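# Move glass beaker between shelved benches, standing upright

## Task

Lift the beaker from the drying rack on the shelved bench by the door and set it upright, open end on top, on the work surface of the shelved bench by the window. The beaker must never reach the floor. It is glass: dropping it more than a few centimetres or striking it hard shatters it. Both of these count as failure. At the end, release it and pull the robot away. The robot must not topple or finish leaning. The beaker has to stay in place without the robot holding it.

## Robot and tools

ROBOT. A Hello Robot Stretch 4, about 1.6 m tall, with a single arm. It has an omni-wheel base whose rim lies within 0.23 m of the base origin, a lift that slides up a mast, a telescoping arm that reaches forward, a wrist with yaw, pitch and roll joints, and a two-finger gripper. Light pushes on loose objects can happen now and then.

FRAMES. The base frame sits on the floor beneath the centre of the base: x points forward, y to the left, z up. hand_pose is a point between the open fingertips, given in the base frame. When all wrist joints are at zero its axes line up with the base's. The printed value may be a little off. Odometry is the base frame as it was when the scene began. base_odometry comes only from wheel rotation, so wheel slip is counted as distance travelled. Heading runs from -3.142 to 3.142 and is positive to the left.

execute_actions. Its argument is actions, a list that holds one action or is empty. An empty list only returns state and images. cameras chooses which images come back: head_camera, head_left_camera, head_right_camera, wrist_camera or all. Leaving it out or giving null means all, and [] means none. An action contains base, joints or both, and may also carry pace and contact_limits. The only other form is {"end_of_arm": "enable_torque"} sent by itself. Every motion in an action starts together.
- base: exactly one key, and each is a relative offset from where the base last reported itself. translate_m is metres straight ahead, forward positive, range -2 to 2. strafe_m is metres sideways, left positive, range -2 to 2. rotate_rad is radians of turn on the spot, counter-clockwise (left) positive, range -3.2 to 3.2.
- joints: absolute targets, keyed by name. lift_m 0 to 1.2 m. arm_m 0 to 0.55 m of extension. wrist_yaw_rad -1.134 to 4.276: 0 faces forward, positive turns left, 3.14 is stowed; above 3.4 the arm can get in the way. wrist_pitch_rad -1.117 to 4.259: 0 is level, 1.57 points down. wrist_roll_rad -1.117 to 4.259: at 0 the fingers are level with each other, and positive turns clockwise as seen from behind. gripper_m -0.038 to 0.141 is the fingertip gap in metres; values below 0 make the tips press together. A target outside its range is clamped and the result reports this. Any other bad value or unknown key rejects the whole call. An action lasts at most 15 s.
- pace: slow, default, fast or max. Base speed is 0.1, 0.3, 0.4 or 0.6 m/s and turning is 1, 2, 3 or 4 rad/s; both are reduced when the lift is above 0.2.
- contact_limits: only {"arm_m": value}, from 0 (gentlest) to 0.75, defaulting to 0.5. The arm stops if it pushes harder than this.
- Any joint or base motion left out of an action may keep driving toward its previous target.

wait: seconds from 0 to 10. Nothing new is commanded, and state and images are returned. zoom_image: camera plus region [x0, y0, x1, y1] in pixels, origin at top left, no bigger than 504 by 504. It works only on the latest full image. read_manual gives licence texts. finished_scene: pass the current scene number. It cannot be undone, and the goal must still be holding when it is called.

CAMERAS. head_camera sits on top of the mast and looks forward and down; turn the base to look elsewhere. head_left_camera and head_right_camera are fisheyes tilted more steeply downward, and they show the base and arm. wrist_camera looks out along the fingers, which appear near the bottom of its image. Calibration figures are given per camera.

RESULTS. base_status and joint_status say how the last motion ended. done: reached the target (for the base, the wheels turned the full amount). off_target: came to rest short and may still be pushing. contact_stop_at_<key>: blocked, and that part now holds but goes slack; a slack lift can sag under load. limit_stop_at_<name>: a built-in limit. limit_stop_at_tilt means a lean of more than 6 degrees, and the lift, arm and wheels stop accepting commands. limit_stop_at_own_body is a self-collision guard, likely when pitch is below -0.2 with a large roll. torque_fault means a wrist or gripper motor has gone limp; send enable_torque to bring it back. on_its_own lists things you did not command; there, "held at" gives the target being held. lidar_m has 12 distances in 30-degree sectors: the first is straight ahead, then counter-clockwise (4th left, 7th behind, 10th right). "-" means nothing seen or closer than 0.25 m, and glass is often missed. wrist_depth_mm is a 7x7 grid of depths from 100 to 2000 mm. turned_by_wheels differing from turned_by_imu by more than about 0.1 rad points to slip or a collision. base_tilt is in degrees. motor_effort is a percentage, with the peak shown in brackets.

GRIPPING. To grasp, command a gap smaller than the object's width. A smaller value squeezes harder and pulls the object in toward the wrist. Neither the gap reading nor done proves you are holding something, though a firm squeeze at gripper_m of 0 or more shows up in the gripper's effort. If the fingertips get stuck on a surface, raise the lift.

AVOID. Dropping the glass beaker or hitting it hard. Turning or driving with more than 1 kg held while arm_m is above 0.2, or at fast pace. Strong pushes or pulls with the gripper raised high. Pressing the gripper into things until a wrist motor faults. To unfold the wrist at the start, send lift_m 0.4 together with wrist_yaw_rad 0. Keep robot motion time short.

Each tool is called after "Call:" by a JSON object that holds its "method" and its "body".

## Session

Call:
{"method": "execute_actions", "body": {"actions": []}}

Scene clock: 0.00 s.
base_odometry: x=+0.000 y=+0.000 heading=+0.000 (m, m, rad; odometry frame)
turned_by_wheels: +0.000 (rad since the last result)
turned_by_imu: +0.000 (rad since the last result)
base_tilt: forward=-0.1 right=-0.8 (deg)
lidar_m: 1.49 1.55 1.90 1.81 2.55 1.19 1.12 1.14 2.19 1.30 1.36 1.60
base_status: not commanded
joint_positions: lift_m=+0.258 arm_m=+0.000 wrist_yaw_rad=+3.179 wrist_pitch_rad=+0.006 wrist_roll_rad=+0.005 gripper_m=+0.057
joint_status: not commanded
motor_effort: lift_m=+20 arm_m=-1 wrist_yaw_rad=+0 wrist_pitch_rad=-5 wrist_roll_rad=-1 gripper_m=-3 wheel_0=+1 wheel_1=+0 wheel_2=+0 (%)
hand_pose: x=-0.1203 y=+0.0767 z=+0.4348 quat_wxyz=(-0.018, -0.003, +0.002, +1.000) (m; base frame)
wrist_depth_mm: - 142 202 1756 1708 1808 1863 / - - 140 1863 1336 1863 1863 / - 108 139 1255 1255 1255 1863 / - 120 145 1255 1255 1229 1756 / 192 1255 1255 1281 1255 1229 1808 / 214 1308 213 1255 1229 1281 1808 / 218 1078 1042 647 1060 1160 1255
pictures: head_camera, head_left_camera, head_right_camera, wrist_camera
camera_calibration (this result's frames):
wrist_camera: T_world_to_cam=[[-0.0471517, 0.998321, 0.03363, -0.0932523], [-0.03965, 0.0317704, -0.998708, 0.497941], [-0.9981, -0.0484242, 0.0380854, 0.0882696], [0, 0, 0, 1]] pos_world=[0.103448, 0.0815503, 0.497072]
Images, in order (width x height): head_camera 420x560, head_left_camera 420x672, head_right_camera 420x672, wrist_camera 616x392.

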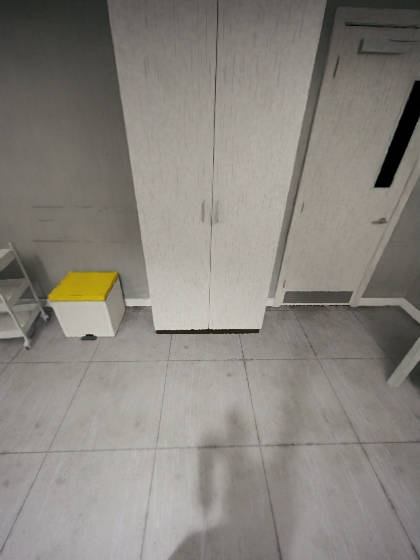

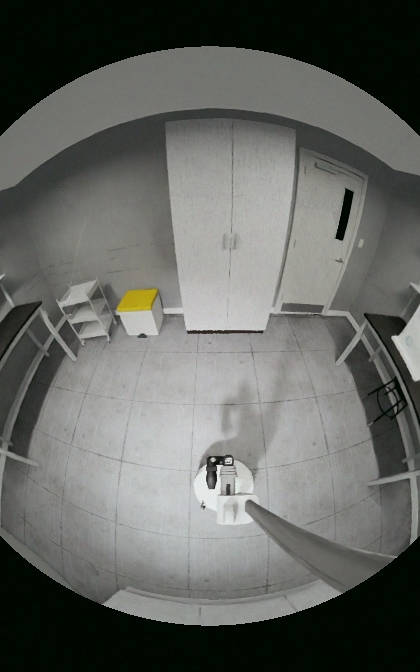

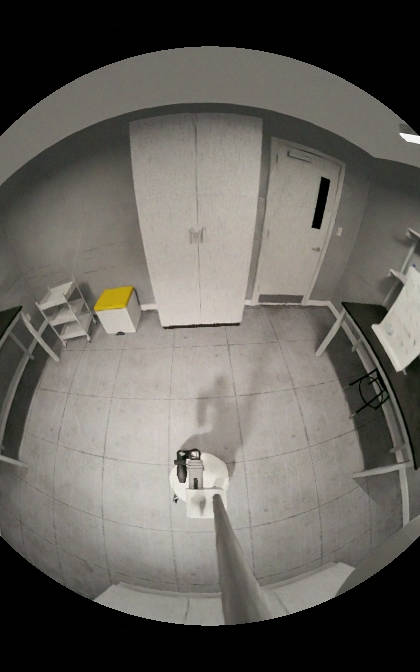

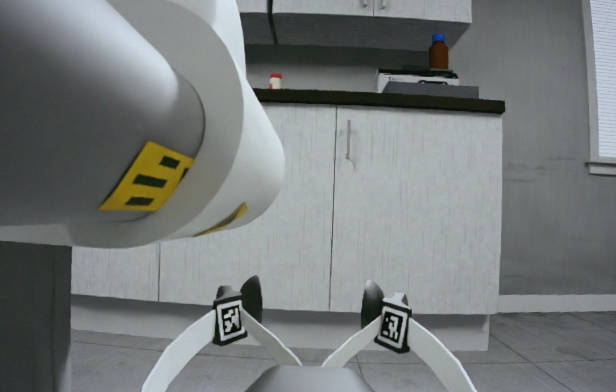

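Call:
{"method": "execute_actions", "body": {"actions": [{"base":{"rotate_rad":-1.555},"joints":{"lift_m":0.5,"wrist_yaw_rad":0,"gripper_m":0.1},"pace":"fast"}], "cameras": ["head_camera","wrist_camera"]}}

Call:
{"method": "zoom_image", "body": {"camera": "head_camera", "region": [60, 120, 260, 320]}}

Scene clock: 6.47 s.
base_odometry: x=+0.000 y=+0.000 heading=-1.555 (m, m, rad; odometry frame)
turned_by_wheels: -1.555 (rad since the last result)
turned_by_imu: -1.572 (rad since the last result)
base_tilt: forward=-0.1 right=-0.8 (deg)
lidar_m: 1.31 1.40 1.57 1.51 1.70 1.92 1.88 2.46 1.12 1.10 1.14 1.37
base_status: done
joint_positions: lift_m=+0.500 arm_m=+0.000 wrist_yaw_rad=+0.000 wrist_pitch_rad=+0.006 wrist_roll_rad=+0.005 gripper_m=+0.100
joint_status: all done
motor_effort: lift_m=+23(26) arm_m=+0(1) wrist_yaw_rad=-1(6) wrist_pitch_rad=-5(6) wrist_roll_rad=-1(0) gripper_m=-2(0) wheel_0=+1(9) wheel_1=+0(11) wheel_2=+1(10) (%)
hand_pose: x=+0.4597 y=-0.0873 z=+0.6763 quat_wxyz=(+1.000, +0.002, +0.003, +0.000) (m; base frame)
wrist_depth_mm: 1921 1708 1808 1808 1921 1921 1921 / 1808 1397 1661 1863 1863 1863 1863 / 1808 1397 1921 1863 1863 1863 1863 / 1756 1138 1138 1863 1808 1863 1921 / 1863 1863 1863 1863 1808 1863 1921 / 1756 1863 212 1808 1098 1863 1863 / 1576 1499 1576 151 1537 1708 1808
pictures: head_camera, wrist_camera
camera_calibration (this result's frames):
wrist_camera: T_world_to_cam=[[0.0105577, -0.999379, 0.0336308, -0.111254], [0.0384595, -0.0332019, -0.998708, 0.72578], [0.999204, 0.0118375, 0.0380851, -0.262829], [0, 0, 0, 1]] pos_world=[0.235882, -0.0839761, 0.738594]
Images, in order (width x height): head_camera 420x560, wrist_camera 616x392.

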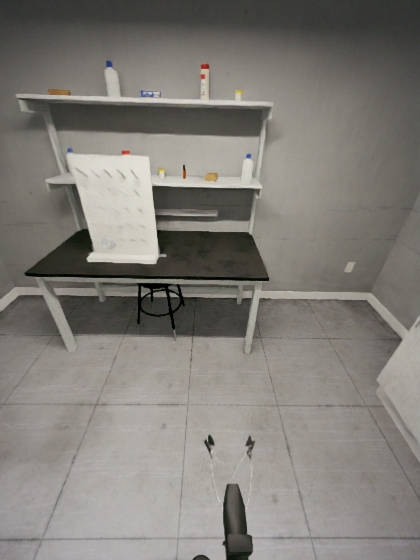

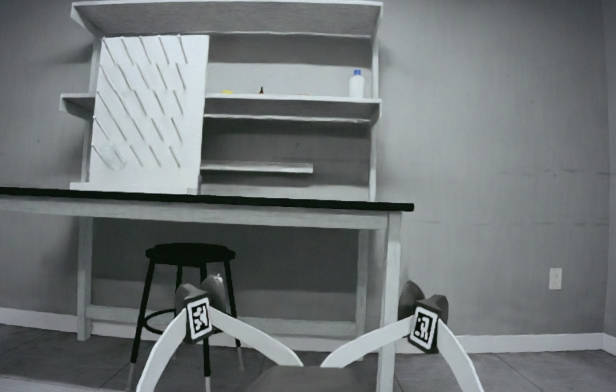

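Region (60, 120, 260, 320) of head_camera's 420x560 image, scaled by 2.520, with more detail than that image has.

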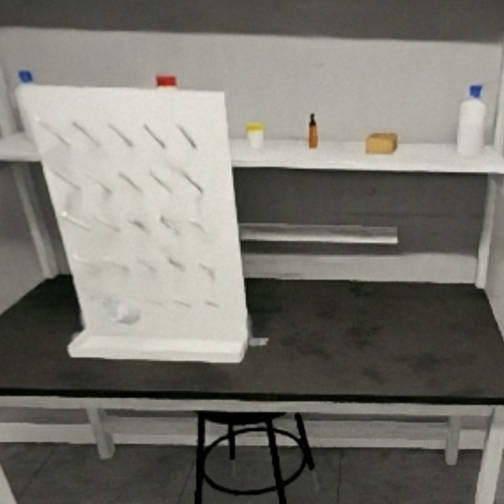

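Call:
{"method": "execute_actions", "body": {"actions": [{"base":{"rotate_rad":-0.055},"joints":{"wrist_pitch_rad":0.53},"pace":"fast"}], "cameras": []}}

Call:
{"method": "execute_actions", "body": {"actions": [{"base":{"strafe_m":0.83},"pace":"max"}], "cameras": []}}

Call:
{"method": "execute_actions", "body": {"actions": [{"base":{"translate_m":0.8},"joints":{"lift_m":0.92},"pace":"max"}], "cameras": ["head_camera","wrist_camera"]}}

Scene clock: 18.43 s.
base_odometry: x=+0.000 y=+0.000 heading=-1.610 (m, m, rad; odometry frame)
turned_by_wheels: -0.055 (rad since the last result)
turned_by_imu: -0.056 (rad since the last result)
base_tilt: forward=+0.0 right=-0.8 (deg)
lidar_m: 1.30 1.38 1.60 1.50 1.53 1.92 1.88 2.62 1.18 1.09 1.14 1.52
base_status: done
joint_positions: lift_m=+0.500 arm_m=+0.000 wrist_yaw_rad=+0.000 wrist_pitch_rad=+0.531 wrist_roll_rad=+0.005 gripper_m=+0.100
joint_status: all done
motor_effort: lift_m=+23(23) arm_m=-1(1) wrist_yaw_rad=+0(1) wrist_pitch_rad=-2(6) wrist_roll_rad=+0(0) gripper_m=-2(1) wheel_0=+2(6) wheel_1=+0(8) wheel_2=+1(9) (%)
hand_pose: x=+0.4199 y=-0.0874 z=+0.5317 quat_wxyz=(+0.965, +0.002, +0.263, -0.001) (m; base frame)
wrist_depth_mm: 1618 1661 1618 1661 1708 1708 1708 / 1756 1756 1756 1863 1808 1863 1808 / 1863 1808 1708 1756 1983 1921 1983 / 1397 1430 1430 1464 1397 1464 1499 / 1078 1098 1118 1118 1138 1160 1160 / 878 904 212 931 891 931 917 / 768 750 768 151 750 778 778
pictures: none
No camera images: the call's "cameras" was empty. Leave "cameras" out to get every camera's image.

Scene clock: 21.47 s.
base_odometry: x=+0.830 y=-0.032 heading=-1.610 (m, m, rad; odometry frame)
turned_by_wheels: +0.000 (rad since the last result)
turned_by_imu: -0.001 (rad since the last result)
base_tilt: forward=-0.1 right=-0.8 (deg)
lidar_m: 1.28 1.32 0.72 0.68 0.71 1.05 1.90 1.89 2.05 1.92 2.00 1.34
base_status: done
joint_positions: lift_m=+0.500 arm_m=+0.000 wrist_yaw_rad=+0.000 wrist_pitch_rad=+0.532 wrist_roll_rad=+0.005 gripper_m=+0.100
joint_status: not commanded
motor_effort: lift_m=+21(23) arm_m=+0(1) wrist_yaw_rad=-1(0) wrist_pitch_rad=-4(4) wrist_roll_rad=-1(0) gripper_m=-2(0) wheel_0=+3(12) wheel_1=-3(15) wheel_2=+0(0) (%)
hand_pose: x=+0.4198 y=-0.0874 z=+0.5318 quat_wxyz=(+0.965, +0.002, +0.263, -0.001) (m; base frame)
wrist_depth_mm: 1576 1618 1618 1618 1661 1661 1661 / 1661 1708 1756 1808 1756 1756 1756 / 1708 1708 1756 1756 1808 1808 1921 / 1366 1397 1366 1430 1464 1499 1430 / 1078 1118 1098 1138 1138 1138 1138 / 878 891 212 931 891 931 931 / 759 768 768 151 750 778 798
pictures: none
No camera images: the call's "cameras" was empty. Leave "cameras" out to get every camera's image.

Scene clock: 24.53 s.
base_odometry: x=+0.798 y=-0.832 heading=-1.610 (m, m, rad; odometry frame)
turned_by_wheels: +0.000 (rad since the last result)
turned_by_imu: +0.000 (rad since the last result)
base_tilt: forward=-0.1 right=-0.7 (deg)
lidar_m: 0.50 0.51 1.22 1.15 0.79 0.98 2.32 2.84 2.01 1.88 0.76 0.52
base_status: done
joint_positions: lift_m=+0.920 arm_m=+0.000 wrist_yaw_rad=+0.000 wrist_pitch_rad=+0.532 wrist_roll_rad=+0.005 gripper_m=+0.100
joint_status: all done
motor_effort: lift_m=+22(29) arm_m=-1(0) wrist_yaw_rad=-1(0) wrist_pitch_rad=-4(4) wrist_roll_rad=-1(1) gripper_m=-3(0) wheel_0=+1(8) wheel_1=+2(11) wheel_2=+2(11) (%)
hand_pose: x=+0.4198 y=-0.0874 z=+0.9517 quat_wxyz=(+0.965, +0.002, +0.263, -0.001) (m; base frame)
wrist_depth_mm: 931 917 500 488 484 480 960 / 991 976 539 521 512 512 991 / 1042 1025 580 564 559 554 1060 / 1160 715 654 609 603 615 768 / 549 564 564 574 574 585 591 / 445 455 211 469 459 477 473 / 397 394 402 151 404 413 418
pictures: head_camera, wrist_camera
camera_calibration (this result's frames):
wrist_camera: T_world_to_cam=[[0.0257614, -0.999381, 0.0239377, -0.117342], [-0.468482, -0.0332227, -0.882848, 1.10491], [0.883098, 0.011529, -0.469048, 0.29788], [0, 0, 0, 1]] pos_world=[0.257596, -0.0839956, 1.118]
Images, in order (width x height): head_camera 420x560, wrist_camera 616x392.

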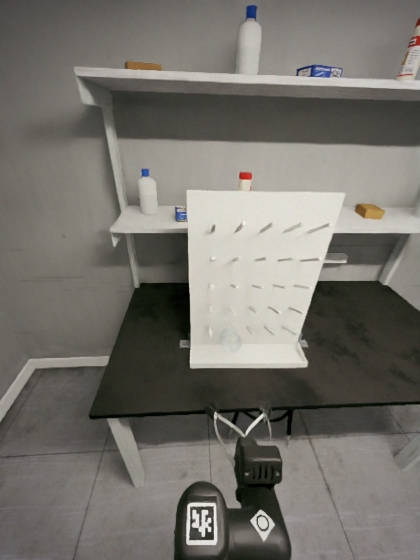

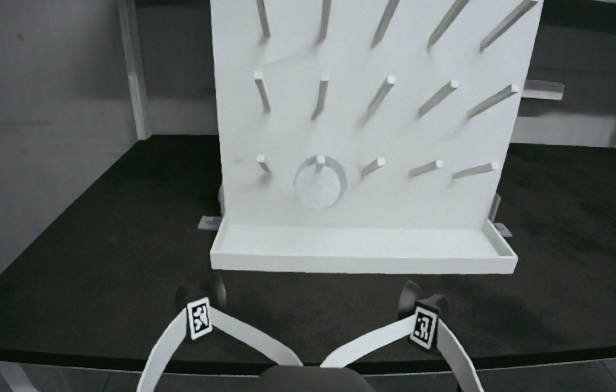

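Call:
{"method": "execute_actions", "body": {"actions": [{"base":{"strafe_m":-0.007},"joints":{"lift_m":0.892,"arm_m":0.232,"gripper_m":0.093}}], "cameras": ["wrist_camera"]}}

Scene clock: 35.10 s.
base_odometry: x=+0.792 y=-0.831 heading=-1.609 (m, m, rad; odometry frame)
turned_by_wheels: +0.000 (rad since the last result)
turned_by_imu: +0.000 (rad since the last result)
base_tilt: forward=-0.1 right=-0.8 (deg)
lidar_m: 0.48 0.53 1.21 1.16 0.80 1.00 2.31 2.84 1.99 1.87 0.75 0.53
base_status: done
joint_positions: lift_m=+0.892 arm_m=+0.231 wrist_yaw_rad=+0.000 wrist_pitch_rad=+0.532 wrist_roll_rad=+0.005 gripper_m=+0.093
joint_status: all done
motor_effort: lift_m=+15(18) arm_m=+6(6) wrist_yaw_rad=-1(0) wrist_pitch_rad=-4(5) wrist_roll_rad=+0(2) gripper_m=-3(3) wheel_0=+2(9) wheel_1=+0(5) wheel_2=+0(2) (%)
hand_pose: x=+0.6505 y=-0.0874 z=+0.9243 quat_wxyz=(+0.965, +0.002, +0.263, -0.001) (m; base frame)
wrist_depth_mm: 707 500 279 281 281 278 277 / 750 741 294 294 298 297 297 / 831 788 320 320 322 315 319 / 691 627 347 349 347 347 347 / 504 508 379 379 377 373 373 / 413 421 216 410 399 410 404 / 357 351 355 153 351 359 366
pictures: wrist_camera
camera_calibration (this result's frames):
wrist_camera: T_world_to_cam=[[0.0258772, -0.999378, 0.0239389, -0.122676], [-0.468443, -0.0332776, -0.882867, 1.18877], [0.883115, 0.0116321, -0.469012, 0.0812793], [0, 0, 0, 1]] pos_world=[0.488265, -0.0839855, 1.09058]
Images, in order (width x height): wrist_camera 616x392.

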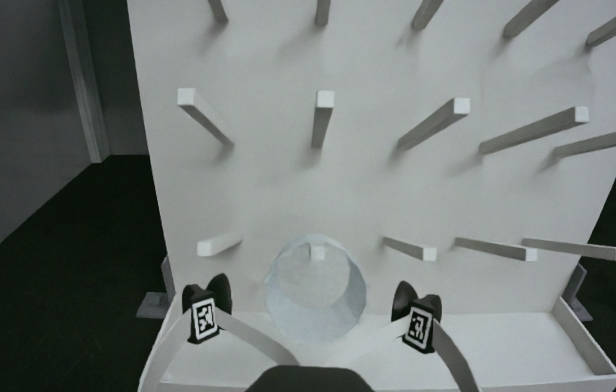

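Call:
{"method": "execute_actions", "body": {"actions": [{"joints":{"lift_m":0.862,"arm_m":0.285},"pace":"slow"}], "cameras": ["wrist_camera"]}}

Call:
{"method": "execute_actions", "body": {"actions": [{"joints":{"gripper_m":0.035}}], "cameras": ["wrist_camera"]}}

Scene clock: 39.87 s.
base_odometry: x=+0.792 y=-0.831 heading=-1.609 (m, m, rad; odometry frame)
turned_by_wheels: +0.000 (rad since the last result)
turned_by_imu: +0.000 (rad since the last result)
base_tilt: forward=-0.1 right=-0.8 (deg)
lidar_m: 0.49 0.52 1.25 1.15 0.81 1.03 2.32 2.81 2.00 1.87 0.73 0.51
base_status: not commanded
joint_positions: lift_m=+0.862 arm_m=+0.284 wrist_yaw_rad=+0.000 wrist_pitch_rad=+0.532 wrist_roll_rad=+0.005 gripper_m=+0.093
joint_status: all done
motor_effort: lift_m=+15(18) arm_m=+6(7) wrist_yaw_rad=-1(0) wrist_pitch_rad=-4(4) wrist_roll_rad=-1(1) gripper_m=-2(4) wheel_0=+2(2) wheel_1=+0(0) wheel_2=+0(0) (%)
hand_pose: x=+0.7035 y=-0.0874 z=+0.8943 quat_wxyz=(+0.965, +0.002, +0.263, -0.001) (m; base frame)
wrist_depth_mm: 654 229 232 229 232 230 - / 699 247 244 244 245 238 245 / 768 270 267 267 265 265 265 / 591 300 287 289 287 287 287 / 459 430 307 312 307 307 303 / 375 353 216 343 330 345 349 / 324 312 322 153 317 324 336
pictures: wrist_camera
camera_calibration (this result's frames):
wrist_camera: T_world_to_cam=[[0.025864, -0.999379, 0.0239388, -0.123322], [-0.468443, -0.0332713, -0.882867, 1.18711], [0.883115, 0.0116205, -0.469012, 0.0204366], [0, 0, 0, 1]] pos_world=[0.541234, -0.0839866, 1.0606]
Images, in order (width x height): wrist_camera 616x392.

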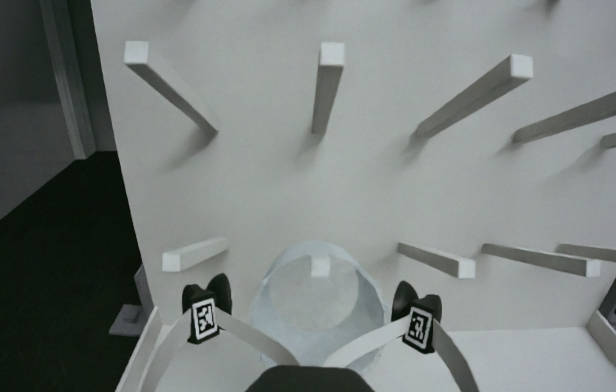

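Scene clock: 41.27 s.
base_odometry: x=+0.792 y=-0.831 heading=-1.609 (m, m, rad; odometry frame)
turned_by_wheels: +0.000 (rad since the last result)
turned_by_imu: +0.000 (rad since the last result)
base_tilt: forward=-0.1 right=-0.8 (deg)
lidar_m: 0.48 0.53 1.26 1.14 0.78 1.01 2.31 2.83 1.99 1.88 0.75 0.53
base_status: not commanded
joint_positions: lift_m=+0.862 arm_m=+0.284 wrist_yaw_rad=+0.000 wrist_pitch_rad=+0.532 wrist_roll_rad=+0.005 gripper_m=+0.035
joint_status: all done
motor_effort: lift_m=+15(15) arm_m=+6(6) wrist_yaw_rad=-1(1) wrist_pitch_rad=-4(4) wrist_roll_rad=+0(0) gripper_m=-18(26) wheel_0=+2(2) wheel_1=+0(0) wheel_2=+0(0) (%)
hand_pose: x=+0.7035 y=-0.0874 z=+0.8943 quat_wxyz=(+0.965, +0.002, +0.263, -0.001) (m; base frame)
wrist_depth_mm: 654 230 232 230 232 230 - / 699 246 244 243 248 207 245 / 768 268 266 266 266 265 264 / 585 298 287 289 287 287 286 / 459 427 309 312 307 307 304 / 373 355 204 345 228 343 347 / 324 307 319 325 317 317 336
pictures: wrist_camera
camera_calibration (this result's frames):
wrist_camera: T_world_to_cam=[[0.0256811, -0.999384, 0.0239389, -0.12324], [-0.468449, -0.0331856, -0.882867, 1.18713], [0.883117, 0.0114589, -0.469013, 0.0203999], [0, 0, 0, 1]] pos_world=[0.54126, -0.0840024, 1.0606]
Images, in order (width x height): wrist_camera 616x392.

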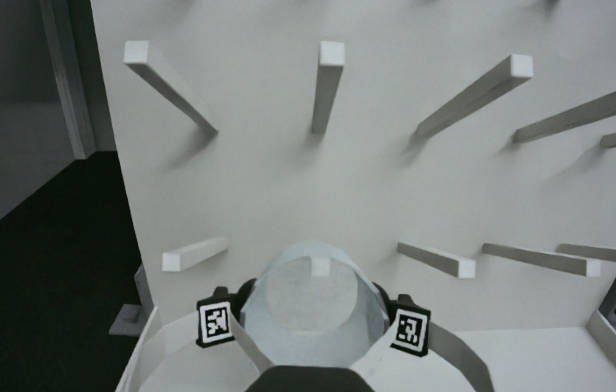

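Call:
{"method": "execute_actions", "body": {"actions": [{"joints":{"lift_m":0.893,"arm_m":0.242},"pace":"slow"}], "cameras": []}}

Call:
{"method": "execute_actions", "body": {"actions": [{"joints":{"lift_m":0.941,"arm_m":0.177},"pace":"slow"}], "cameras": ["wrist_camera"]}}

Scene clock: 47.07 s.
base_odometry: x=+0.792 y=-0.831 heading=-1.609 (m, m, rad; odometry frame)
turned_by_wheels: +0.000 (rad since the last result)
turned_by_imu: +0.000 (rad since the last result)
base_tilt: forward=+0.0 right=-0.7 (deg)
lidar_m: 0.48 0.54 1.22 1.15 0.81 1.02 2.33 2.83 1.98 1.87 0.75 0.53
base_status: not commanded
joint_positions: lift_m=+0.893 arm_m=+0.243 wrist_yaw_rad=+0.000 wrist_pitch_rad=+0.533 wrist_roll_rad=+0.005 gripper_m=+0.035
joint_status: all done
motor_effort: lift_m=+24(22) arm_m=-6(6) wrist_yaw_rad=+0(0) wrist_pitch_rad=-7(6) wrist_roll_rad=-1(1) gripper_m=-18(17) wheel_0=+2(2) wheel_1=+0(0) wheel_2=+0(0) (%)
hand_pose: x=+0.6625 y=-0.0874 z=+0.9243 quat_wxyz=(+0.965, +0.002, +0.263, -0.001) (m; base frame)
wrist_depth_mm: 699 274 268 270 268 266 267 / 750 294 287 282 287 285 285 / 820 750 310 309 303 301 297 / 691 615 336 334 334 332 332 / 504 508 357 364 355 357 357 / 410 413 204 399 228 399 394 / 355 343 353 359 349 347 368
pictures: none
No camera images: the call's "cameras" was empty. Leave "cameras" out to get every camera's image.

Scene clock: 48.97 s.
base_odometry: x=+0.792 y=-0.831 heading=-1.609 (m, m, rad; odometry frame)
turned_by_wheels: +0.000 (rad since the last result)
turned_by_imu: +0.000 (rad since the last result)
base_tilt: forward=-0.1 right=-0.7 (deg)
lidar_m: 0.50 0.54 1.22 1.15 0.80 1.02 2.33 2.83 1.99 1.87 0.75 0.53
base_status: not commanded
joint_positions: lift_m=+0.941 arm_m=+0.178 wrist_yaw_rad=+0.000 wrist_pitch_rad=+0.533 wrist_roll_rad=+0.005 gripper_m=+0.035
joint_status: all done
motor_effort: lift_m=+25(25) arm_m=-6(6) wrist_yaw_rad=+0(0) wrist_pitch_rad=-6(6) wrist_roll_rad=-2(0) gripper_m=-18(20) wheel_0=+2(2) wheel_1=+0(0) wheel_2=+0(0) (%)
hand_pose: x=+0.5975 y=-0.0874 z=+0.9723 quat_wxyz=(+0.965, +0.002, +0.263, -0.001) (m; base frame)
wrist_depth_mm: 768 759 325 325 327 324 325 / 820 798 349 349 351 347 345 / 891 878 370 377 370 370 375 / 960 750 407 407 407 410 407 / 580 585 445 445 439 436 459 / 473 477 204 477 227 477 480 / 413 392 384 413 379 382 424
pictures: wrist_camera
camera_calibration (this result's frames):
wrist_camera: T_world_to_cam=[[0.0257102, -0.999383, 0.02392, -0.122383], [-0.469097, -0.033191, -0.882523, 1.20643], [0.882772, 0.0114691, -0.469661, 0.151418], [0, 0, 0, 1]] pos_world=[0.43541, -0.0840014, 1.13874]
Images, in order (width x height): wrist_camera 616x392.

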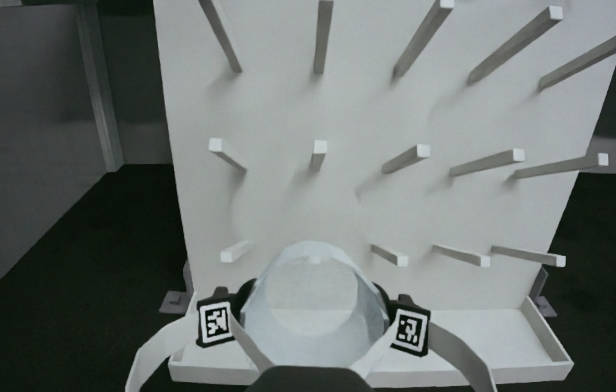

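Call:
{"method": "execute_actions", "body": {"actions": [{"base":{"rotate_rad":-2.88},"joints":{"arm_m":0.0},"pace":"default"}], "cameras": ["head_camera"]}}

Scene clock: 61.57 s.
base_odometry: x=+0.792 y=-0.832 heading=+1.794 (m, m, rad; odometry frame)
turned_by_wheels: -2.879 (rad since the last result)
turned_by_imu: -2.912 (rad since the last result)
base_tilt: forward=-0.1 right=-0.8 (deg)
lidar_m: 2.61 2.26 1.89 1.07 0.59 0.50 0.49 0.57 1.16 0.78 0.83 1.70
base_status: done
joint_positions: lift_m=+0.941 arm_m=+0.001 wrist_yaw_rad=+0.000 wrist_pitch_rad=+0.533 wrist_roll_rad=+0.005 gripper_m=+0.035
joint_status: all done
motor_effort: lift_m=+23(25) arm_m=-6(8) wrist_yaw_rad=+0(1) wrist_pitch_rad=-7(7) wrist_roll_rad=+0(2) gripper_m=-20(17) wheel_0=+2(4) wheel_1=+3(9) wheel_2=+3(3) (%)
hand_pose: x=+0.4206 y=-0.0874 z=+0.9723 quat_wxyz=(+0.965, +0.002, +0.263, -0.001) (m; base frame)
wrist_depth_mm: - - - - - - - / - - - - - - - / - - - - - - - / - - - - - - 1576 / 1756 1808 1808 1808 1863 1863 1464 / 1430 1430 203 1499 229 1464 1464 / 1255 1205 1229 1281 1229 1205 1281
pictures: head_camera
Images, in order (width x height): head_camera 420x560.

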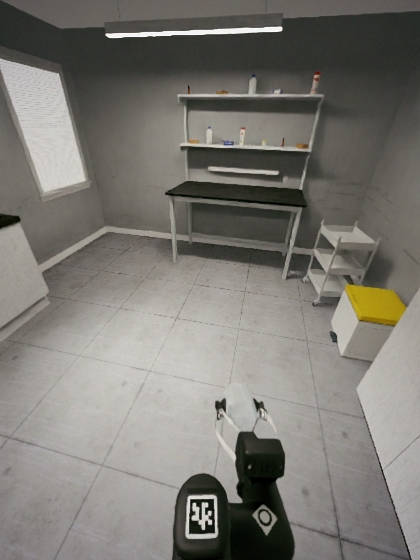

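Call:
{"method": "execute_actions", "body": {"actions": [{"base":{"translate_m":2.0},"joints":{"lift_m":1.14,"wrist_pitch_rad":1.57,"arm_m":0.3},"pace":"fast"}], "cameras": ["head_right_camera","wrist_camera"]}}

Scene clock: 71.47 s.
base_odometry: x=+0.348 y=+1.119 heading=+1.795 (m, m, rad; odometry frame)
turned_by_wheels: +0.000 (rad since the last result)
turned_by_imu: +0.001 (rad since the last result)
base_tilt: forward=-0.1 right=-0.8 (deg)
lidar_m: 0.68 0.85 2.06 1.49 1.65 2.46 2.70 1.43 1.22 1.15 0.84 0.69
base_status: done
joint_positions: lift_m=+1.140 arm_m=+0.299 wrist_yaw_rad=+0.000 wrist_pitch_rad=+1.570 wrist_roll_rad=+0.005 gripper_m=+0.035
joint_status: all done
motor_effort: lift_m=+24(30) arm_m=+6(6) wrist_yaw_rad=-1(1) wrist_pitch_rad=+1(5) wrist_roll_rad=+0(1) gripper_m=-19(18) wheel_0=+1(8) wheel_1=+2(8) wheel_2=-1(14) (%)
hand_pose: x=+0.4702 y=-0.0874 z=+1.0294 quat_wxyz=(+0.707, +0.002, +0.707, -0.002) (m; base frame)
wrist_depth_mm: 1281 1255 1229 1255 364 340 340 / 1255 1229 1255 1255 1255 1255 788 / 1229 1255 1255 1255 1229 1229 1281 / 1255 1255 1229 1229 1205 1229 1229 / 1229 1255 1229 1205 1229 1229 1205 / 1229 1205 204 1229 228 1205 1205 / 1205 1205 1008 1008 1205 1182 1182
pictures: head_right_camera, wrist_camera
camera_calibration (this result's frames):
wrist_camera: T_world_to_cam=[[0.033873, -0.999376, -0.0100151, -0.0893658], [-0.998432, -0.0333907, -0.0449318, 0.583697], [0.0445693, 0.0115213, -0.99894, 1.22957], [0, 0, 0, 1]] pos_world=[0.531008, -0.0839863, 1.2536]
Images, in order (width x height): head_right_camera 420x672, wrist_camera 616x392.

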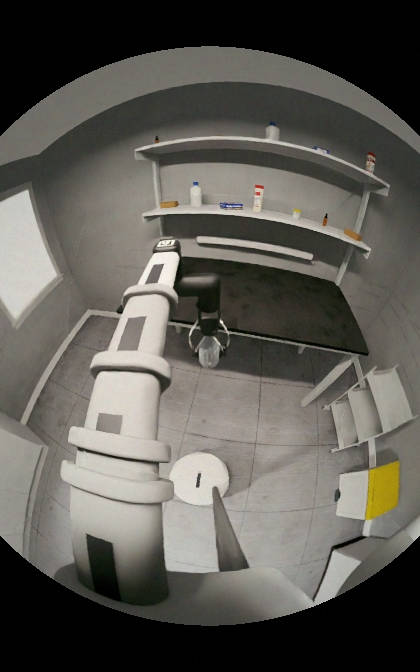

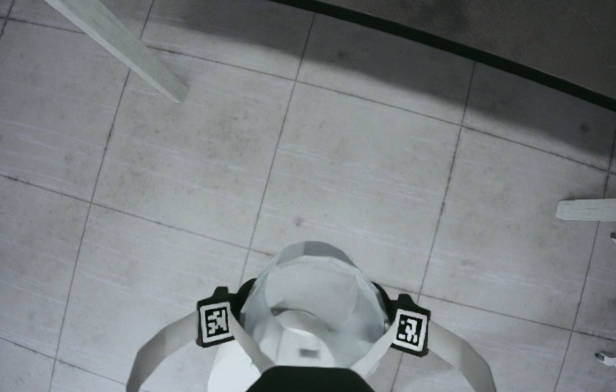

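Call:
{"method": "execute_actions", "body": {"actions": [{"base":{"translate_m":0.15},"joints":{"arm_m":0.5,"lift_m":1.11}}], "cameras": ["wrist_camera"]}}

Call:
{"method": "zoom_image", "body": {"camera": "wrist_camera", "region": [200, 220, 430, 392]}}

Scene clock: 80.57 s.
base_odometry: x=+0.314 y=+1.265 heading=+1.795 (m, m, rad; odometry frame)
turned_by_wheels: +0.000 (rad since the last result)
turned_by_imu: +0.000 (rad since the last result)
base_tilt: forward=-0.1 right=-0.7 (deg)
lidar_m: 0.57 0.65 2.03 1.52 1.61 2.62 2.79 1.49 1.25 1.13 0.68 0.55
base_status: done
joint_positions: lift_m=+1.110 arm_m=+0.499 wrist_yaw_rad=+0.000 wrist_pitch_rad=+1.570 wrist_roll_rad=+0.005 gripper_m=+0.035
joint_status: all done
motor_effort: lift_m=+16(20) arm_m=+6(6) wrist_yaw_rad=-2(1) wrist_pitch_rad=+2(1) wrist_roll_rad=-1(1) gripper_m=-18(19) wheel_0=+2(8) wheel_1=+2(6) wheel_2=-2(10) (%)
hand_pose: x=+0.6701 y=-0.0874 z=+1.0000 quat_wxyz=(+0.707, +0.002, +0.707, -0.002) (m; base frame)
wrist_depth_mm: 315 317 314 312 312 312 309 / 315 314 312 310 310 310 309 / 312 312 310 310 309 307 307 / 310 310 309 309 307 306 304 / 307 307 307 306 304 304 304 / 1229 306 204 304 227 301 303 / 1182 1205 1182 301 300 298 298
pictures: wrist_camera
camera_calibration (this result's frames):
wrist_camera: T_world_to_cam=[[0.0339204, -0.999374, -0.010014, -0.0964668], [-0.998429, -0.0334377, -0.0449644, 0.782083], [0.0446014, 0.0115235, -0.998938, 1.19132], [0, 0, 0, 1]] pos_world=[0.730992, -0.0839834, 1.22425]
Images, in order (width x height): wrist_camera 616x392.

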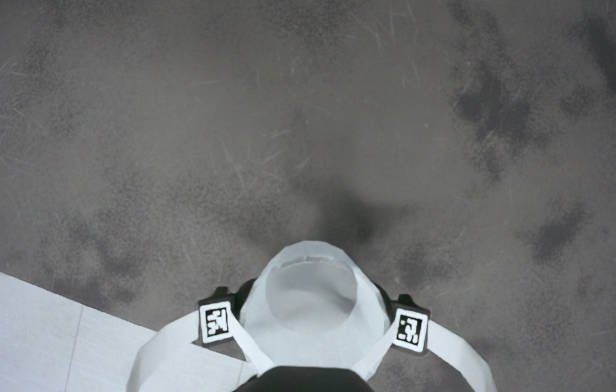

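Region (200, 220, 430, 392) of wrist_camera's 616x392 image, scaled by 2.191; it fills the top 377 rows of this view, and the rest is white.

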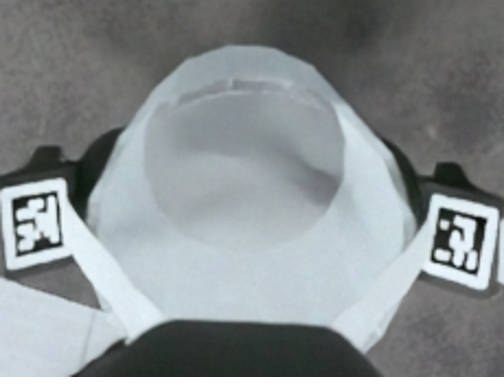

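Call:
{"method": "execute_actions", "body": {"actions": [{"joints":{"lift_m":1.078,"arm_m":0.51},"pace":"slow"}], "cameras": ["wrist_camera"]}}

Call:
{"method": "execute_actions", "body": {"actions": [{"joints":{"gripper_m":0.11}}], "cameras": ["wrist_camera"]}}

Scene clock: 85.17 s.
base_odometry: x=+0.314 y=+1.265 heading=+1.795 (m, m, rad; odometry frame)
turned_by_wheels: +0.000 (rad since the last result)
turned_by_imu: +0.000 (rad since the last result)
base_tilt: forward=-0.1 right=-0.8 (deg)
lidar_m: 0.55 0.69 2.03 1.51 1.63 2.61 2.79 1.49 1.24 1.14 0.66 0.55
base_status: not commanded
joint_positions: lift_m=+1.078 arm_m=+0.509 wrist_yaw_rad=+0.000 wrist_pitch_rad=+1.570 wrist_roll_rad=+0.005 gripper_m=+0.035
joint_status: all done
motor_effort: lift_m=+16(18) arm_m=+6(8) wrist_yaw_rad=-1(1) wrist_pitch_rad=+3(2) wrist_roll_rad=+0(1) gripper_m=-19(20) wheel_0=+2(2) wheel_1=+2(2) wheel_2=-2(2) (%)
hand_pose: x=+0.6801 y=-0.0874 z=+0.9681 quat_wxyz=(+0.707, +0.002, +0.707, -0.002) (m; base frame)
wrist_depth_mm: 283 285 282 281 281 278 279 / 282 281 282 278 279 278 277 / 279 279 278 277 276 274 276 / 278 277 276 277 274 274 273 / 276 276 276 273 272 272 272 / 276 274 204 271 228 270 270 / 1160 273 272 271 268 268 267
pictures: wrist_camera
camera_calibration (this result's frames):
wrist_camera: T_world_to_cam=[[0.0338929, -0.999375, -0.010014, -0.0971064], [-0.99843, -0.0334103, -0.0449641, 0.790597], [0.0446015, 0.0115222, -0.998938, 1.15893], [0, 0, 0, 1]] pos_world=[0.740957, -0.0839851, 1.19227]
Images, in order (width x height): wrist_camera 616x392.

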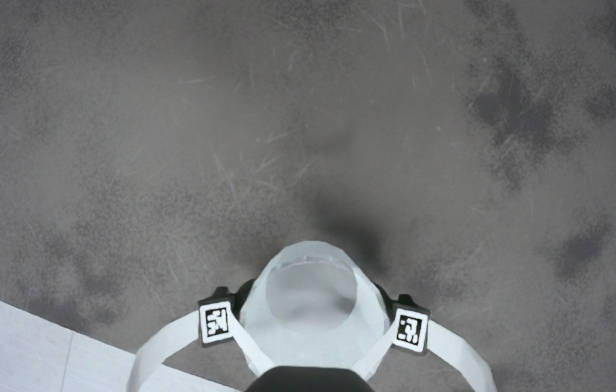

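Scene clock: 86.77 s.
base_odometry: x=+0.314 y=+1.265 heading=+1.795 (m, m, rad; odometry frame)
turned_by_wheels: +0.000 (rad since the last result)
turned_by_imu: +0.000 (rad since the last result)
base_tilt: forward=-0.1 right=-0.7 (deg)
lidar_m: 0.55 0.70 2.00 1.48 1.64 2.62 2.78 1.49 1.24 1.14 0.66 0.56
base_status: not commanded
joint_positions: lift_m=+1.078 arm_m=+0.509 wrist_yaw_rad=+0.000 wrist_pitch_rad=+1.570 wrist_roll_rad=+0.005 gripper_m=+0.110
joint_status: all done
motor_effort: lift_m=+16(16) arm_m=+6(6) wrist_yaw_rad=-1(1) wrist_pitch_rad=+1(2) wrist_roll_rad=-1(1) gripper_m=-1(19) wheel_0=+2(2) wheel_1=+2(2) wheel_2=-2(2) (%)
hand_pose: x=+0.6801 y=-0.0874 z=+0.9681 quat_wxyz=(+0.707, +0.002, +0.707, -0.002) (m; base frame)
wrist_depth_mm: 283 285 283 281 282 279 278 / 282 281 281 279 278 278 278 / 281 279 278 278 276 277 276 / 278 278 277 276 276 273 273 / 276 277 274 274 274 272 272 / 276 273 214 273 272 271 271 / 1160 715 272 150 270 267 270
pictures: wrist_camera
camera_calibration (this result's frames):
wrist_camera: T_world_to_cam=[[0.0338913, -0.999375, -0.010014, -0.0971054], [-0.99843, -0.0334087, -0.0449639, 0.790598], [0.0446012, 0.0115222, -0.998938, 1.15893], [0, 0, 0, 1]] pos_world=[0.740958, -0.0839852, 1.19227]
Images, in order (width x height): wrist_camera 616x392.

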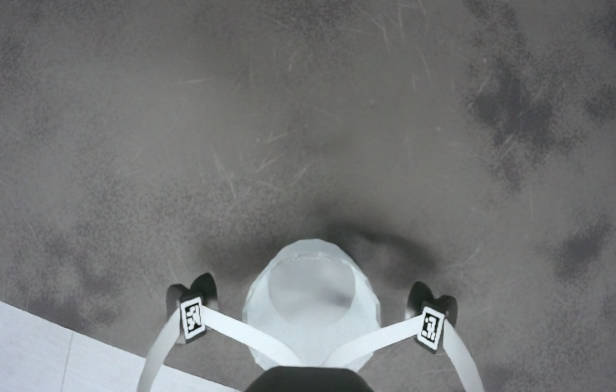

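Call:
{"method": "execute_actions", "body": {"actions": [{"joints":{"arm_m":0.05,"lift_m":1.11},"pace":"fast"}], "cameras": []}}

Call:
{"method": "execute_actions", "body": {"actions": [{"joints":{"wrist_pitch_rad":0.0,"lift_m":0.791},"pace":"fast"}], "cameras": ["wrist_camera","head_camera"]}}

Scene clock: 93.70 s.
base_odometry: x=+0.314 y=+1.265 heading=+1.795 (m, m, rad; odometry frame)
turned_by_wheels: +0.000 (rad since the last result)
turned_by_imu: +0.000 (rad since the last result)
base_tilt: forward=-0.2 right=-0.8 (deg)
lidar_m: 0.55 0.67 2.03 1.51 1.62 2.60 2.74 1.51 1.25 1.13 0.64 0.54
base_status: not commanded
joint_positions: lift_m=+1.110 arm_m=+0.051 wrist_yaw_rad=+0.000 wrist_pitch_rad=+1.570 wrist_roll_rad=+0.005 gripper_m=+0.110
joint_status: all done
motor_effort: lift_m=+24(23) arm_m=-6(7) wrist_yaw_rad=+1(1) wrist_pitch_rad=+0(0) wrist_roll_rad=+0(1) gripper_m=-2(1) wheel_0=+2(2) wheel_1=+2(2) wheel_2=-2(2) (%)
hand_pose: x=+0.2221 y=-0.0874 z=+0.9994 quat_wxyz=(+0.707, +0.002, +0.707, -0.002) (m; base frame)
wrist_depth_mm: 1229 1229 1229 1229 1229 1229 1229 / 1229 1229 1229 1205 1205 1229 1205 / 1229 1229 1205 1205 1205 1205 1205 / 1229 1229 1205 1229 1205 1229 1182 / 1229 1182 1205 1008 1182 1205 1182 / 1205 1205 213 991 1182 1182 1182 / 1205 1182 1182 150 1160 1182 1182
pictures: none
No camera images: the call's "cameras" was empty. Leave "cameras" out to get every camera's image.

Scene clock: 95.57 s.
base_odometry: x=+0.314 y=+1.265 heading=+1.795 (m, m, rad; odometry frame)
turned_by_wheels: +0.000 (rad since the last result)
turned_by_imu: +0.000 (rad since the last result)
base_tilt: forward=-0.1 right=-0.8 (deg)
lidar_m: 0.54 0.66 2.00 1.51 1.63 2.62 2.76 1.52 1.23 1.13 0.67 0.56
base_status: not commanded
joint_positions: lift_m=+0.791 arm_m=+0.051 wrist_yaw_rad=+0.000 wrist_pitch_rad=+0.003 wrist_roll_rad=+0.005 gripper_m=+0.110
joint_status: all done
motor_effort: lift_m=+16(20) arm_m=-5(6) wrist_yaw_rad=-1(0) wrist_pitch_rad=-6(12) wrist_roll_rad=+0(1) gripper_m=-1(3) wheel_0=+2(2) wheel_1=+2(2) wheel_2=-2(2) (%)
hand_pose: x=+0.5104 y=-0.0874 z=+0.9687 quat_wxyz=(+1.000, +0.002, +0.001, +0.000) (m; base frame)
wrist_depth_mm: 1366 1281 1205 1138 1078 1008 960 / 1366 1255 960 946 904 866 820 / 1366 1255 1182 1118 1060 1008 960 / 1336 1255 1160 1098 1042 976 960 / 1308 788 878 960 1042 976 931 / 389 362 213 407 375 424 424 / 418 384 334 150 273 258 278
pictures: head_camera, wrist_camera
camera_calibration (this result's frames):
wrist_camera: T_world_to_cam=[[0.0102525, -0.999381, 0.0336658, -0.121563], [0.0413136, -0.0332154, -0.998594, 1.01434], [0.999094, 0.011629, 0.0409475, -0.327362], [0, 0, 0, 1]] pos_world=[0.286405, -0.0839893, 1.03041]
Images, in order (width x height): head_camera 420x560, wrist_camera 616x392.

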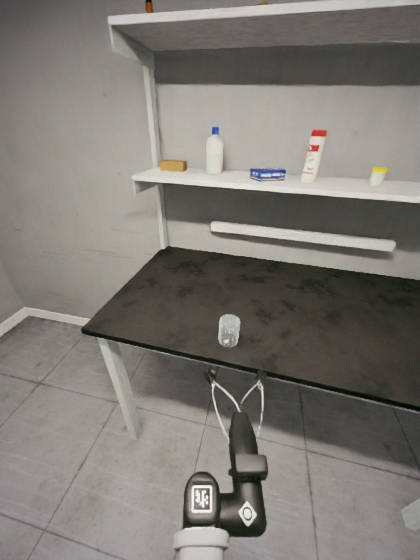

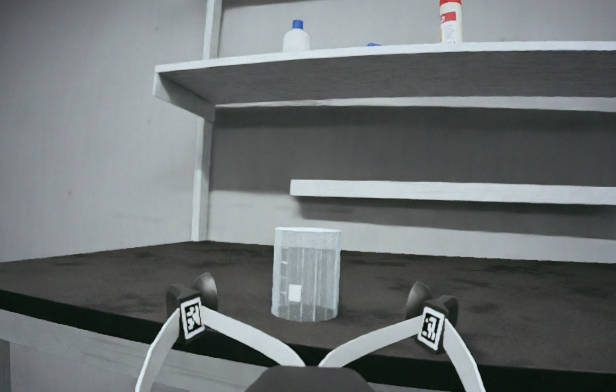

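Call:
{"method": "execute_actions", "body": {"actions": [{"base":{"strafe_m":0.004},"joints":{"arm_m":0.21,"gripper_m":0.10}}], "cameras": ["wrist_camera"]}}

Scene clock: 100.90 s.
base_odometry: x=+0.311 y=+1.264 heading=+1.795 (m, m, rad; odometry frame)
turned_by_wheels: +0.000 (rad since the last result)
turned_by_imu: +0.000 (rad since the last result)
base_tilt: forward=-0.1 right=-0.8 (deg)
lidar_m: 0.60 0.66 2.04 1.50 1.62 2.61 2.76 1.52 1.26 1.16 0.65 0.57
base_status: done
joint_positions: lift_m=+0.791 arm_m=+0.209 wrist_yaw_rad=+0.000 wrist_pitch_rad=+0.002 wrist_roll_rad=+0.005 gripper_m=+0.100
joint_status: all done
motor_effort: lift_m=+16(16) arm_m=+6(6) wrist_yaw_rad=-1(0) wrist_pitch_rad=-7(6) wrist_roll_rad=-2(1) gripper_m=-2(1) wheel_0=+2(6) wheel_1=+0(7) wheel_2=+0(4) (%)
hand_pose: x=+0.6684 y=-0.0874 z=+0.9688 quat_wxyz=(+1.000, +0.002, +0.001, +0.000) (m; base frame)
wrist_depth_mm: 1182 1098 759 691 654 621 609 / 1205 1098 960 960 904 854 831 / 1160 1098 991 960 917 866 831 / 1160 1078 1008 976 904 854 809 / 1118 809 866 931 891 866 820 / 340 364 212 404 370 421 418 / 240 233 246 151 239 255 -
pictures: wrist_camera
camera_calibration (this result's frames):
wrist_camera: T_world_to_cam=[[0.0102634, -0.99938, 0.0336692, -0.12319], [0.0416586, -0.0332144, -0.99858, 1.00767], [0.999079, 0.0116515, 0.0412919, -0.4855], [0, 0, 0, 1]] pos_world=[0.444339, -0.0839878, 1.03043]
Images, in order (width x height): wrist_camera 616x392.

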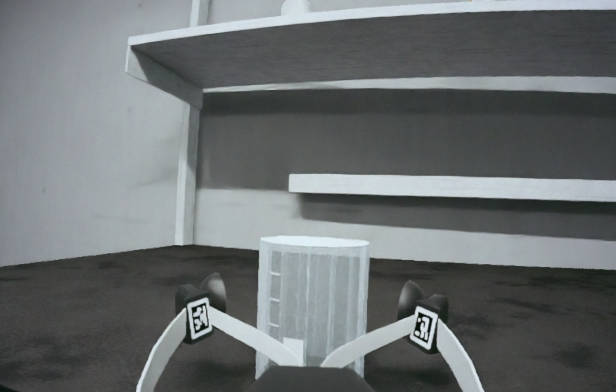

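Width about 111 px, centred. I'll close and lift.

Call:
{"method": "execute_actions", "body": {"actions": [{"joints":{"gripper_m":0.035}}], "cameras": ["wrist_camera"]}}

Call:
{"method": "execute_actions", "body": {"actions": [{"joints":{"lift_m":0.85}}], "cameras": ["wrist_camera"]}}

Scene clock: 104.53 s.
base_odometry: x=+0.311 y=+1.264 heading=+1.795 (m, m, rad; odometry frame)
turned_by_wheels: +0.000 (rad since the last result)
turned_by_imu: +0.000 (rad since the last result)
base_tilt: forward=-0.1 right=-0.8 (deg)
lidar_m: 0.57 0.64 2.03 1.49 1.62 2.62 2.83 1.50 1.26 1.14 0.65 0.56
base_status: not commanded
joint_positions: lift_m=+0.791 arm_m=+0.209 wrist_yaw_rad=+0.000 wrist_pitch_rad=+0.002 wrist_roll_rad=+0.005 gripper_m=+0.035
joint_status: all done
motor_effort: lift_m=+16(16) arm_m=+6(6) wrist_yaw_rad=-1(1) wrist_pitch_rad=-5(6) wrist_roll_rad=-1(1) gripper_m=-18(19) wheel_0=+2(2) wheel_1=+0(0) wheel_2=+0(0) (%)
hand_pose: x=+0.6684 y=-0.0874 z=+0.9688 quat_wxyz=(+1.000, +0.002, +0.001, +0.000) (m; base frame)
wrist_depth_mm: 1160 1118 750 691 640 627 615 / 1160 1098 960 946 904 854 831 / 1182 1098 1008 976 917 866 820 / 1160 1078 991 960 904 854 820 / 1138 798 866 946 891 842 820 / 340 366 208 407 332 418 415 / 240 227 233 256 239 255 -
pictures: wrist_camera
camera_calibration (this result's frames):
wrist_camera: T_world_to_cam=[[0.0102635, -0.99938, 0.0336692, -0.12319], [0.0416588, -0.0332144, -0.99858, 1.00767], [0.999079, 0.0116515, 0.0412921, -0.4855], [0, 0, 0, 1]] pos_world=[0.444339, -0.0839878, 1.03043]
Images, in order (width x height): wrist_camera 616x392.

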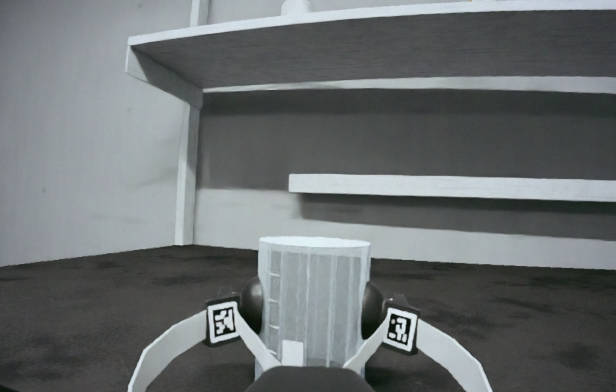

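Scene clock: 105.70 s.
base_odometry: x=+0.311 y=+1.264 heading=+1.795 (m, m, rad; odometry frame)
turned_by_wheels: +0.000 (rad since the last result)
turned_by_imu: +0.000 (rad since the last result)
base_tilt: forward=-0.1 right=-0.8 (deg)
lidar_m: 0.54 0.66 2.03 1.50 1.63 2.61 2.80 1.49 1.26 1.16 0.68 0.57
base_status: not commanded
joint_positions: lift_m=+0.850 arm_m=+0.209 wrist_yaw_rad=+0.000 wrist_pitch_rad=+0.003 wrist_roll_rad=+0.005 gripper_m=+0.035
joint_status: all done
motor_effort: lift_m=+24(19) arm_m=+6(6) wrist_yaw_rad=-1(1) wrist_pitch_rad=-7(8) wrist_roll_rad=-1(2) gripper_m=-23(20) wheel_0=+2(2) wheel_1=+0(0) wheel_2=+0(0) (%)
hand_pose: x=+0.6684 y=-0.0874 z=+1.0269 quat_wxyz=(+1.000, +0.002, +0.002, +0.000) (m; base frame)
wrist_depth_mm: 1182 1118 1042 891 759 621 549 / 1182 866 798 778 750 723 683 / 1160 1098 991 960 917 854 831 / 1138 1078 1008 946 904 854 820 / 1138 1078 1008 946 904 866 820 / 517 554 208 615 504 634 621 / 362 343 353 387 364 387 418
pictures: wrist_camera
camera_calibration (this result's frames):
wrist_camera: T_world_to_cam=[[0.0102916, -0.99938, 0.0336612, -0.125156], [0.0408372, -0.0332149, -0.998614, 1.06623], [0.999113, 0.011652, 0.0404701, -0.487077], [0, 0, 0, 1]] pos_world=[0.444391, -0.0839878, 1.08868]
Images, in order (width x height): wrist_camera 616x392.

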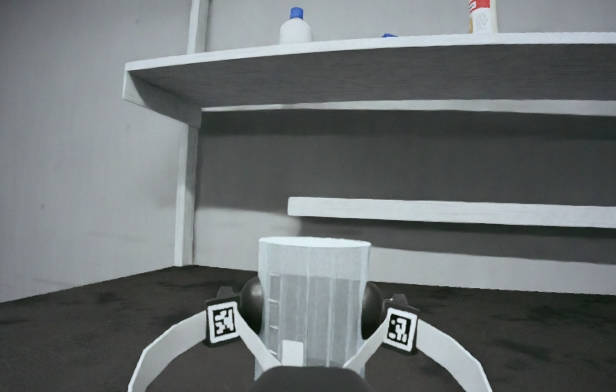

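Call:
{"method": "execute_actions", "body": {"actions": [{"joints":{"wrist_roll_rad":3.147,"arm_m":0.25}}], "cameras": ["wrist_camera","head_camera"]}}

Scene clock: 112.97 s.
base_odometry: x=+0.311 y=+1.264 heading=+1.795 (m, m, rad; odometry frame)
turned_by_wheels: +0.000 (rad since the last result)
turned_by_imu: +0.000 (rad since the last result)
base_tilt: forward=-0.1 right=-0.8 (deg)
lidar_m: 0.55 0.67 2.03 1.50 1.62 2.60 2.76 1.52 1.24 1.16 0.65 0.55
base_status: not commanded
joint_positions: lift_m=+0.850 arm_m=+0.249 wrist_yaw_rad=+0.000 wrist_pitch_rad=+0.003 wrist_roll_rad=+3.147 gripper_m=+0.035
joint_status: all done
motor_effort: lift_m=+24(24) arm_m=+6(3) wrist_yaw_rad=+0(1) wrist_pitch_rad=-7(8) wrist_roll_rad=+0(4) gripper_m=-16(18) wheel_0=+2(2) wheel_1=+0(0) wheel_2=+0(0) (%)
hand_pose: x=+0.7084 y=-0.0874 z=+1.0269 quat_wxyz=(-0.002, +1.000, +0.000, -0.002) (m; base frame)
wrist_depth_mm: - 108 105 106 112 120 - / 144 144 144 141 136 130 - / 276 268 262 251 237 223 213 / 788 820 854 891 866 732 1060 / 778 820 854 904 960 1008 1060 / 788 809 208 917 222 1008 1060 / 778 798 854 544 866 1008 1078
pictures: head_camera, wrist_camera
camera_calibration (this result's frames):
wrist_camera: T_world_to_cam=[[0.0098177, 0.999398, -0.0332768, 0.118166], [0.0472337, 0.0327778, 0.998346, -0.984848], [0.998836, -0.0113732, -0.0468835, -0.439153], [0, 0, 0, 1]] pos_world=[0.483999, -0.0908081, 0.966563]
Images, in order (width x height): head_camera 420x560, wrist_camera 616x392.

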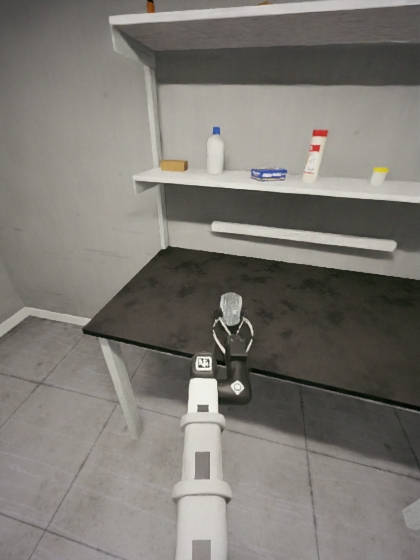

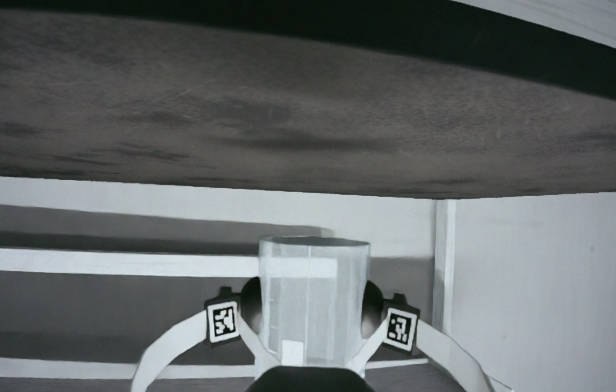

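Geometry matches scene 1. Lowering to the same height.

Call:
{"method": "execute_actions", "body": {"actions": [{"joints":{"lift_m":0.783},"pace":"slow"}], "cameras": ["wrist_camera"]}}

Call:
{"method": "execute_actions", "body": {"actions": [{"joints":{"gripper_m":0.11}}], "cameras": ["wrist_camera","head_camera"]}}

Scene clock: 117.73 s.
base_odometry: x=+0.311 y=+1.264 heading=+1.795 (m, m, rad; odometry frame)
turned_by_wheels: +0.000 (rad since the last result)
turned_by_imu: +0.000 (rad since the last result)
base_tilt: forward=-0.1 right=-0.7 (deg)
lidar_m: 0.60 0.66 2.04 1.52 1.62 2.61 2.82 1.48 1.25 1.15 0.68 0.56
base_status: not commanded
joint_positions: lift_m=+0.783 arm_m=+0.249 wrist_yaw_rad=+0.000 wrist_pitch_rad=+0.003 wrist_roll_rad=+3.147 gripper_m=+0.035
joint_status: all done
motor_effort: lift_m=+16(24) arm_m=+6(6) wrist_yaw_rad=-1(1) wrist_pitch_rad=-8(9) wrist_roll_rad=+1(1) gripper_m=-17(17) wheel_0=+2(2) wheel_1=+0(0) wheel_2=+0(0) (%)
hand_pose: x=+0.7084 y=-0.0874 z=+0.9606 quat_wxyz=(-0.002, +1.000, +0.000, -0.002) (m; base frame)
wrist_depth_mm: 124 132 504 931 976 1042 1118 / 123 130 138 146 156 170 1098 / 123 129 137 145 154 165 174 / - - 136 104 112 121 - / - - - 103 110 118 - / 768 809 208 891 222 1008 1078 / 788 798 854 539 931 1008 1060
pictures: wrist_camera
camera_calibration (this result's frames):
wrist_camera: T_world_to_cam=[[0.0098178, 0.999398, -0.0332699, 0.115954], [0.0472357, 0.0327709, 0.998346, -0.918685], [0.998836, -0.0113731, -0.0468855, -0.442259], [0, 0, 0, 1]] pos_world=[0.484, -0.0908077, 0.900288]
Images, in order (width x height): wrist_camera 616x392.

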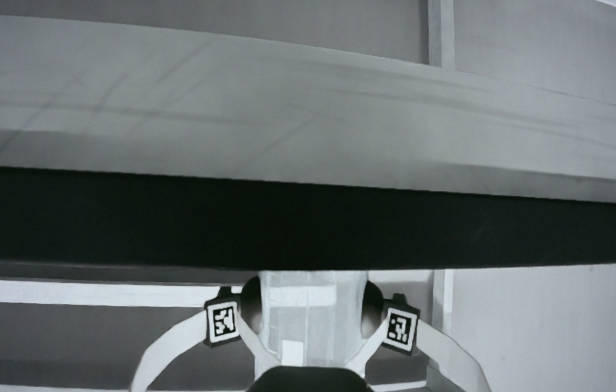

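Scene clock: 119.33 s.
base_odometry: x=+0.311 y=+1.264 heading=+1.795 (m, m, rad; odometry frame)
turned_by_wheels: +0.000 (rad since the last result)
turned_by_imu: +0.000 (rad since the last result)
base_tilt: forward=+0.0 right=-0.8 (deg)
lidar_m: 0.60 0.67 2.04 1.51 1.62 2.62 2.77 1.51 1.27 1.14 0.67 0.55
base_status: not commanded
joint_positions: lift_m=+0.783 arm_m=+0.249 wrist_yaw_rad=+0.000 wrist_pitch_rad=+0.003 wrist_roll_rad=+3.147 gripper_m=+0.110
joint_status: all done
motor_effort: lift_m=+15(15) arm_m=+6(6) wrist_yaw_rad=-1(1) wrist_pitch_rad=-6(8) wrist_roll_rad=+1(0) gripper_m=-2(21) wheel_0=+2(2) wheel_1=+0(0) wheel_2=+0(0) (%)
hand_pose: x=+0.7084 y=-0.0874 z=+0.9608 quat_wxyz=(-0.002, +1.000, +0.000, -0.001) (m; base frame)
wrist_depth_mm: 124 131 508 931 976 1042 1118 / 123 130 138 145 155 168 1098 / 123 129 137 145 154 164 173 / - - - 104 111 120 - / - - - 103 110 117 - / 768 798 214 891 917 1025 1060 / 778 798 842 150 931 991 1060
pictures: head_camera, wrist_camera
camera_calibration (this result's frames):
wrist_camera: T_world_to_cam=[[0.00983288, 0.999398, -0.0332647, 0.115942], [0.0467874, 0.0327701, 0.998367, -0.918517], [0.998856, -0.0113732, -0.046437, -0.4427], [0, 0, 0, 1]] pos_world=[0.484029, -0.0908077, 0.900317]
Images, in order (width x height): head_camera 420x560, wrist_camera 616x392.

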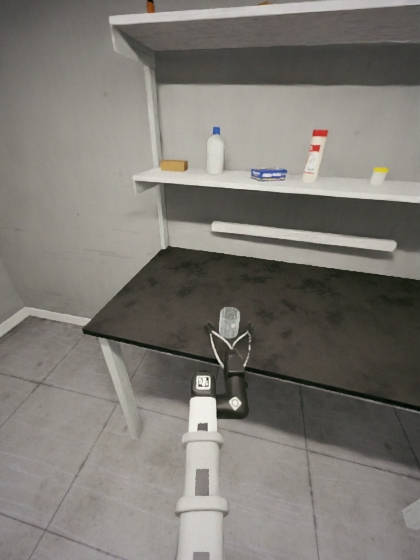

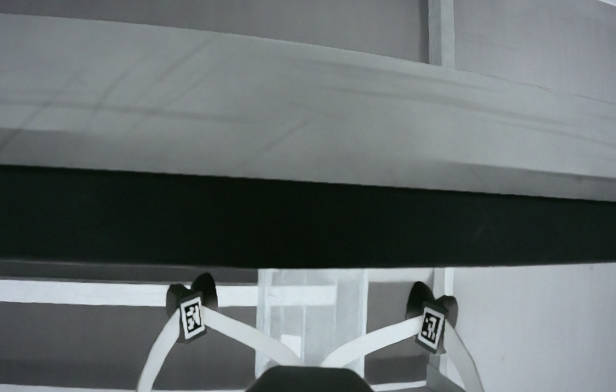

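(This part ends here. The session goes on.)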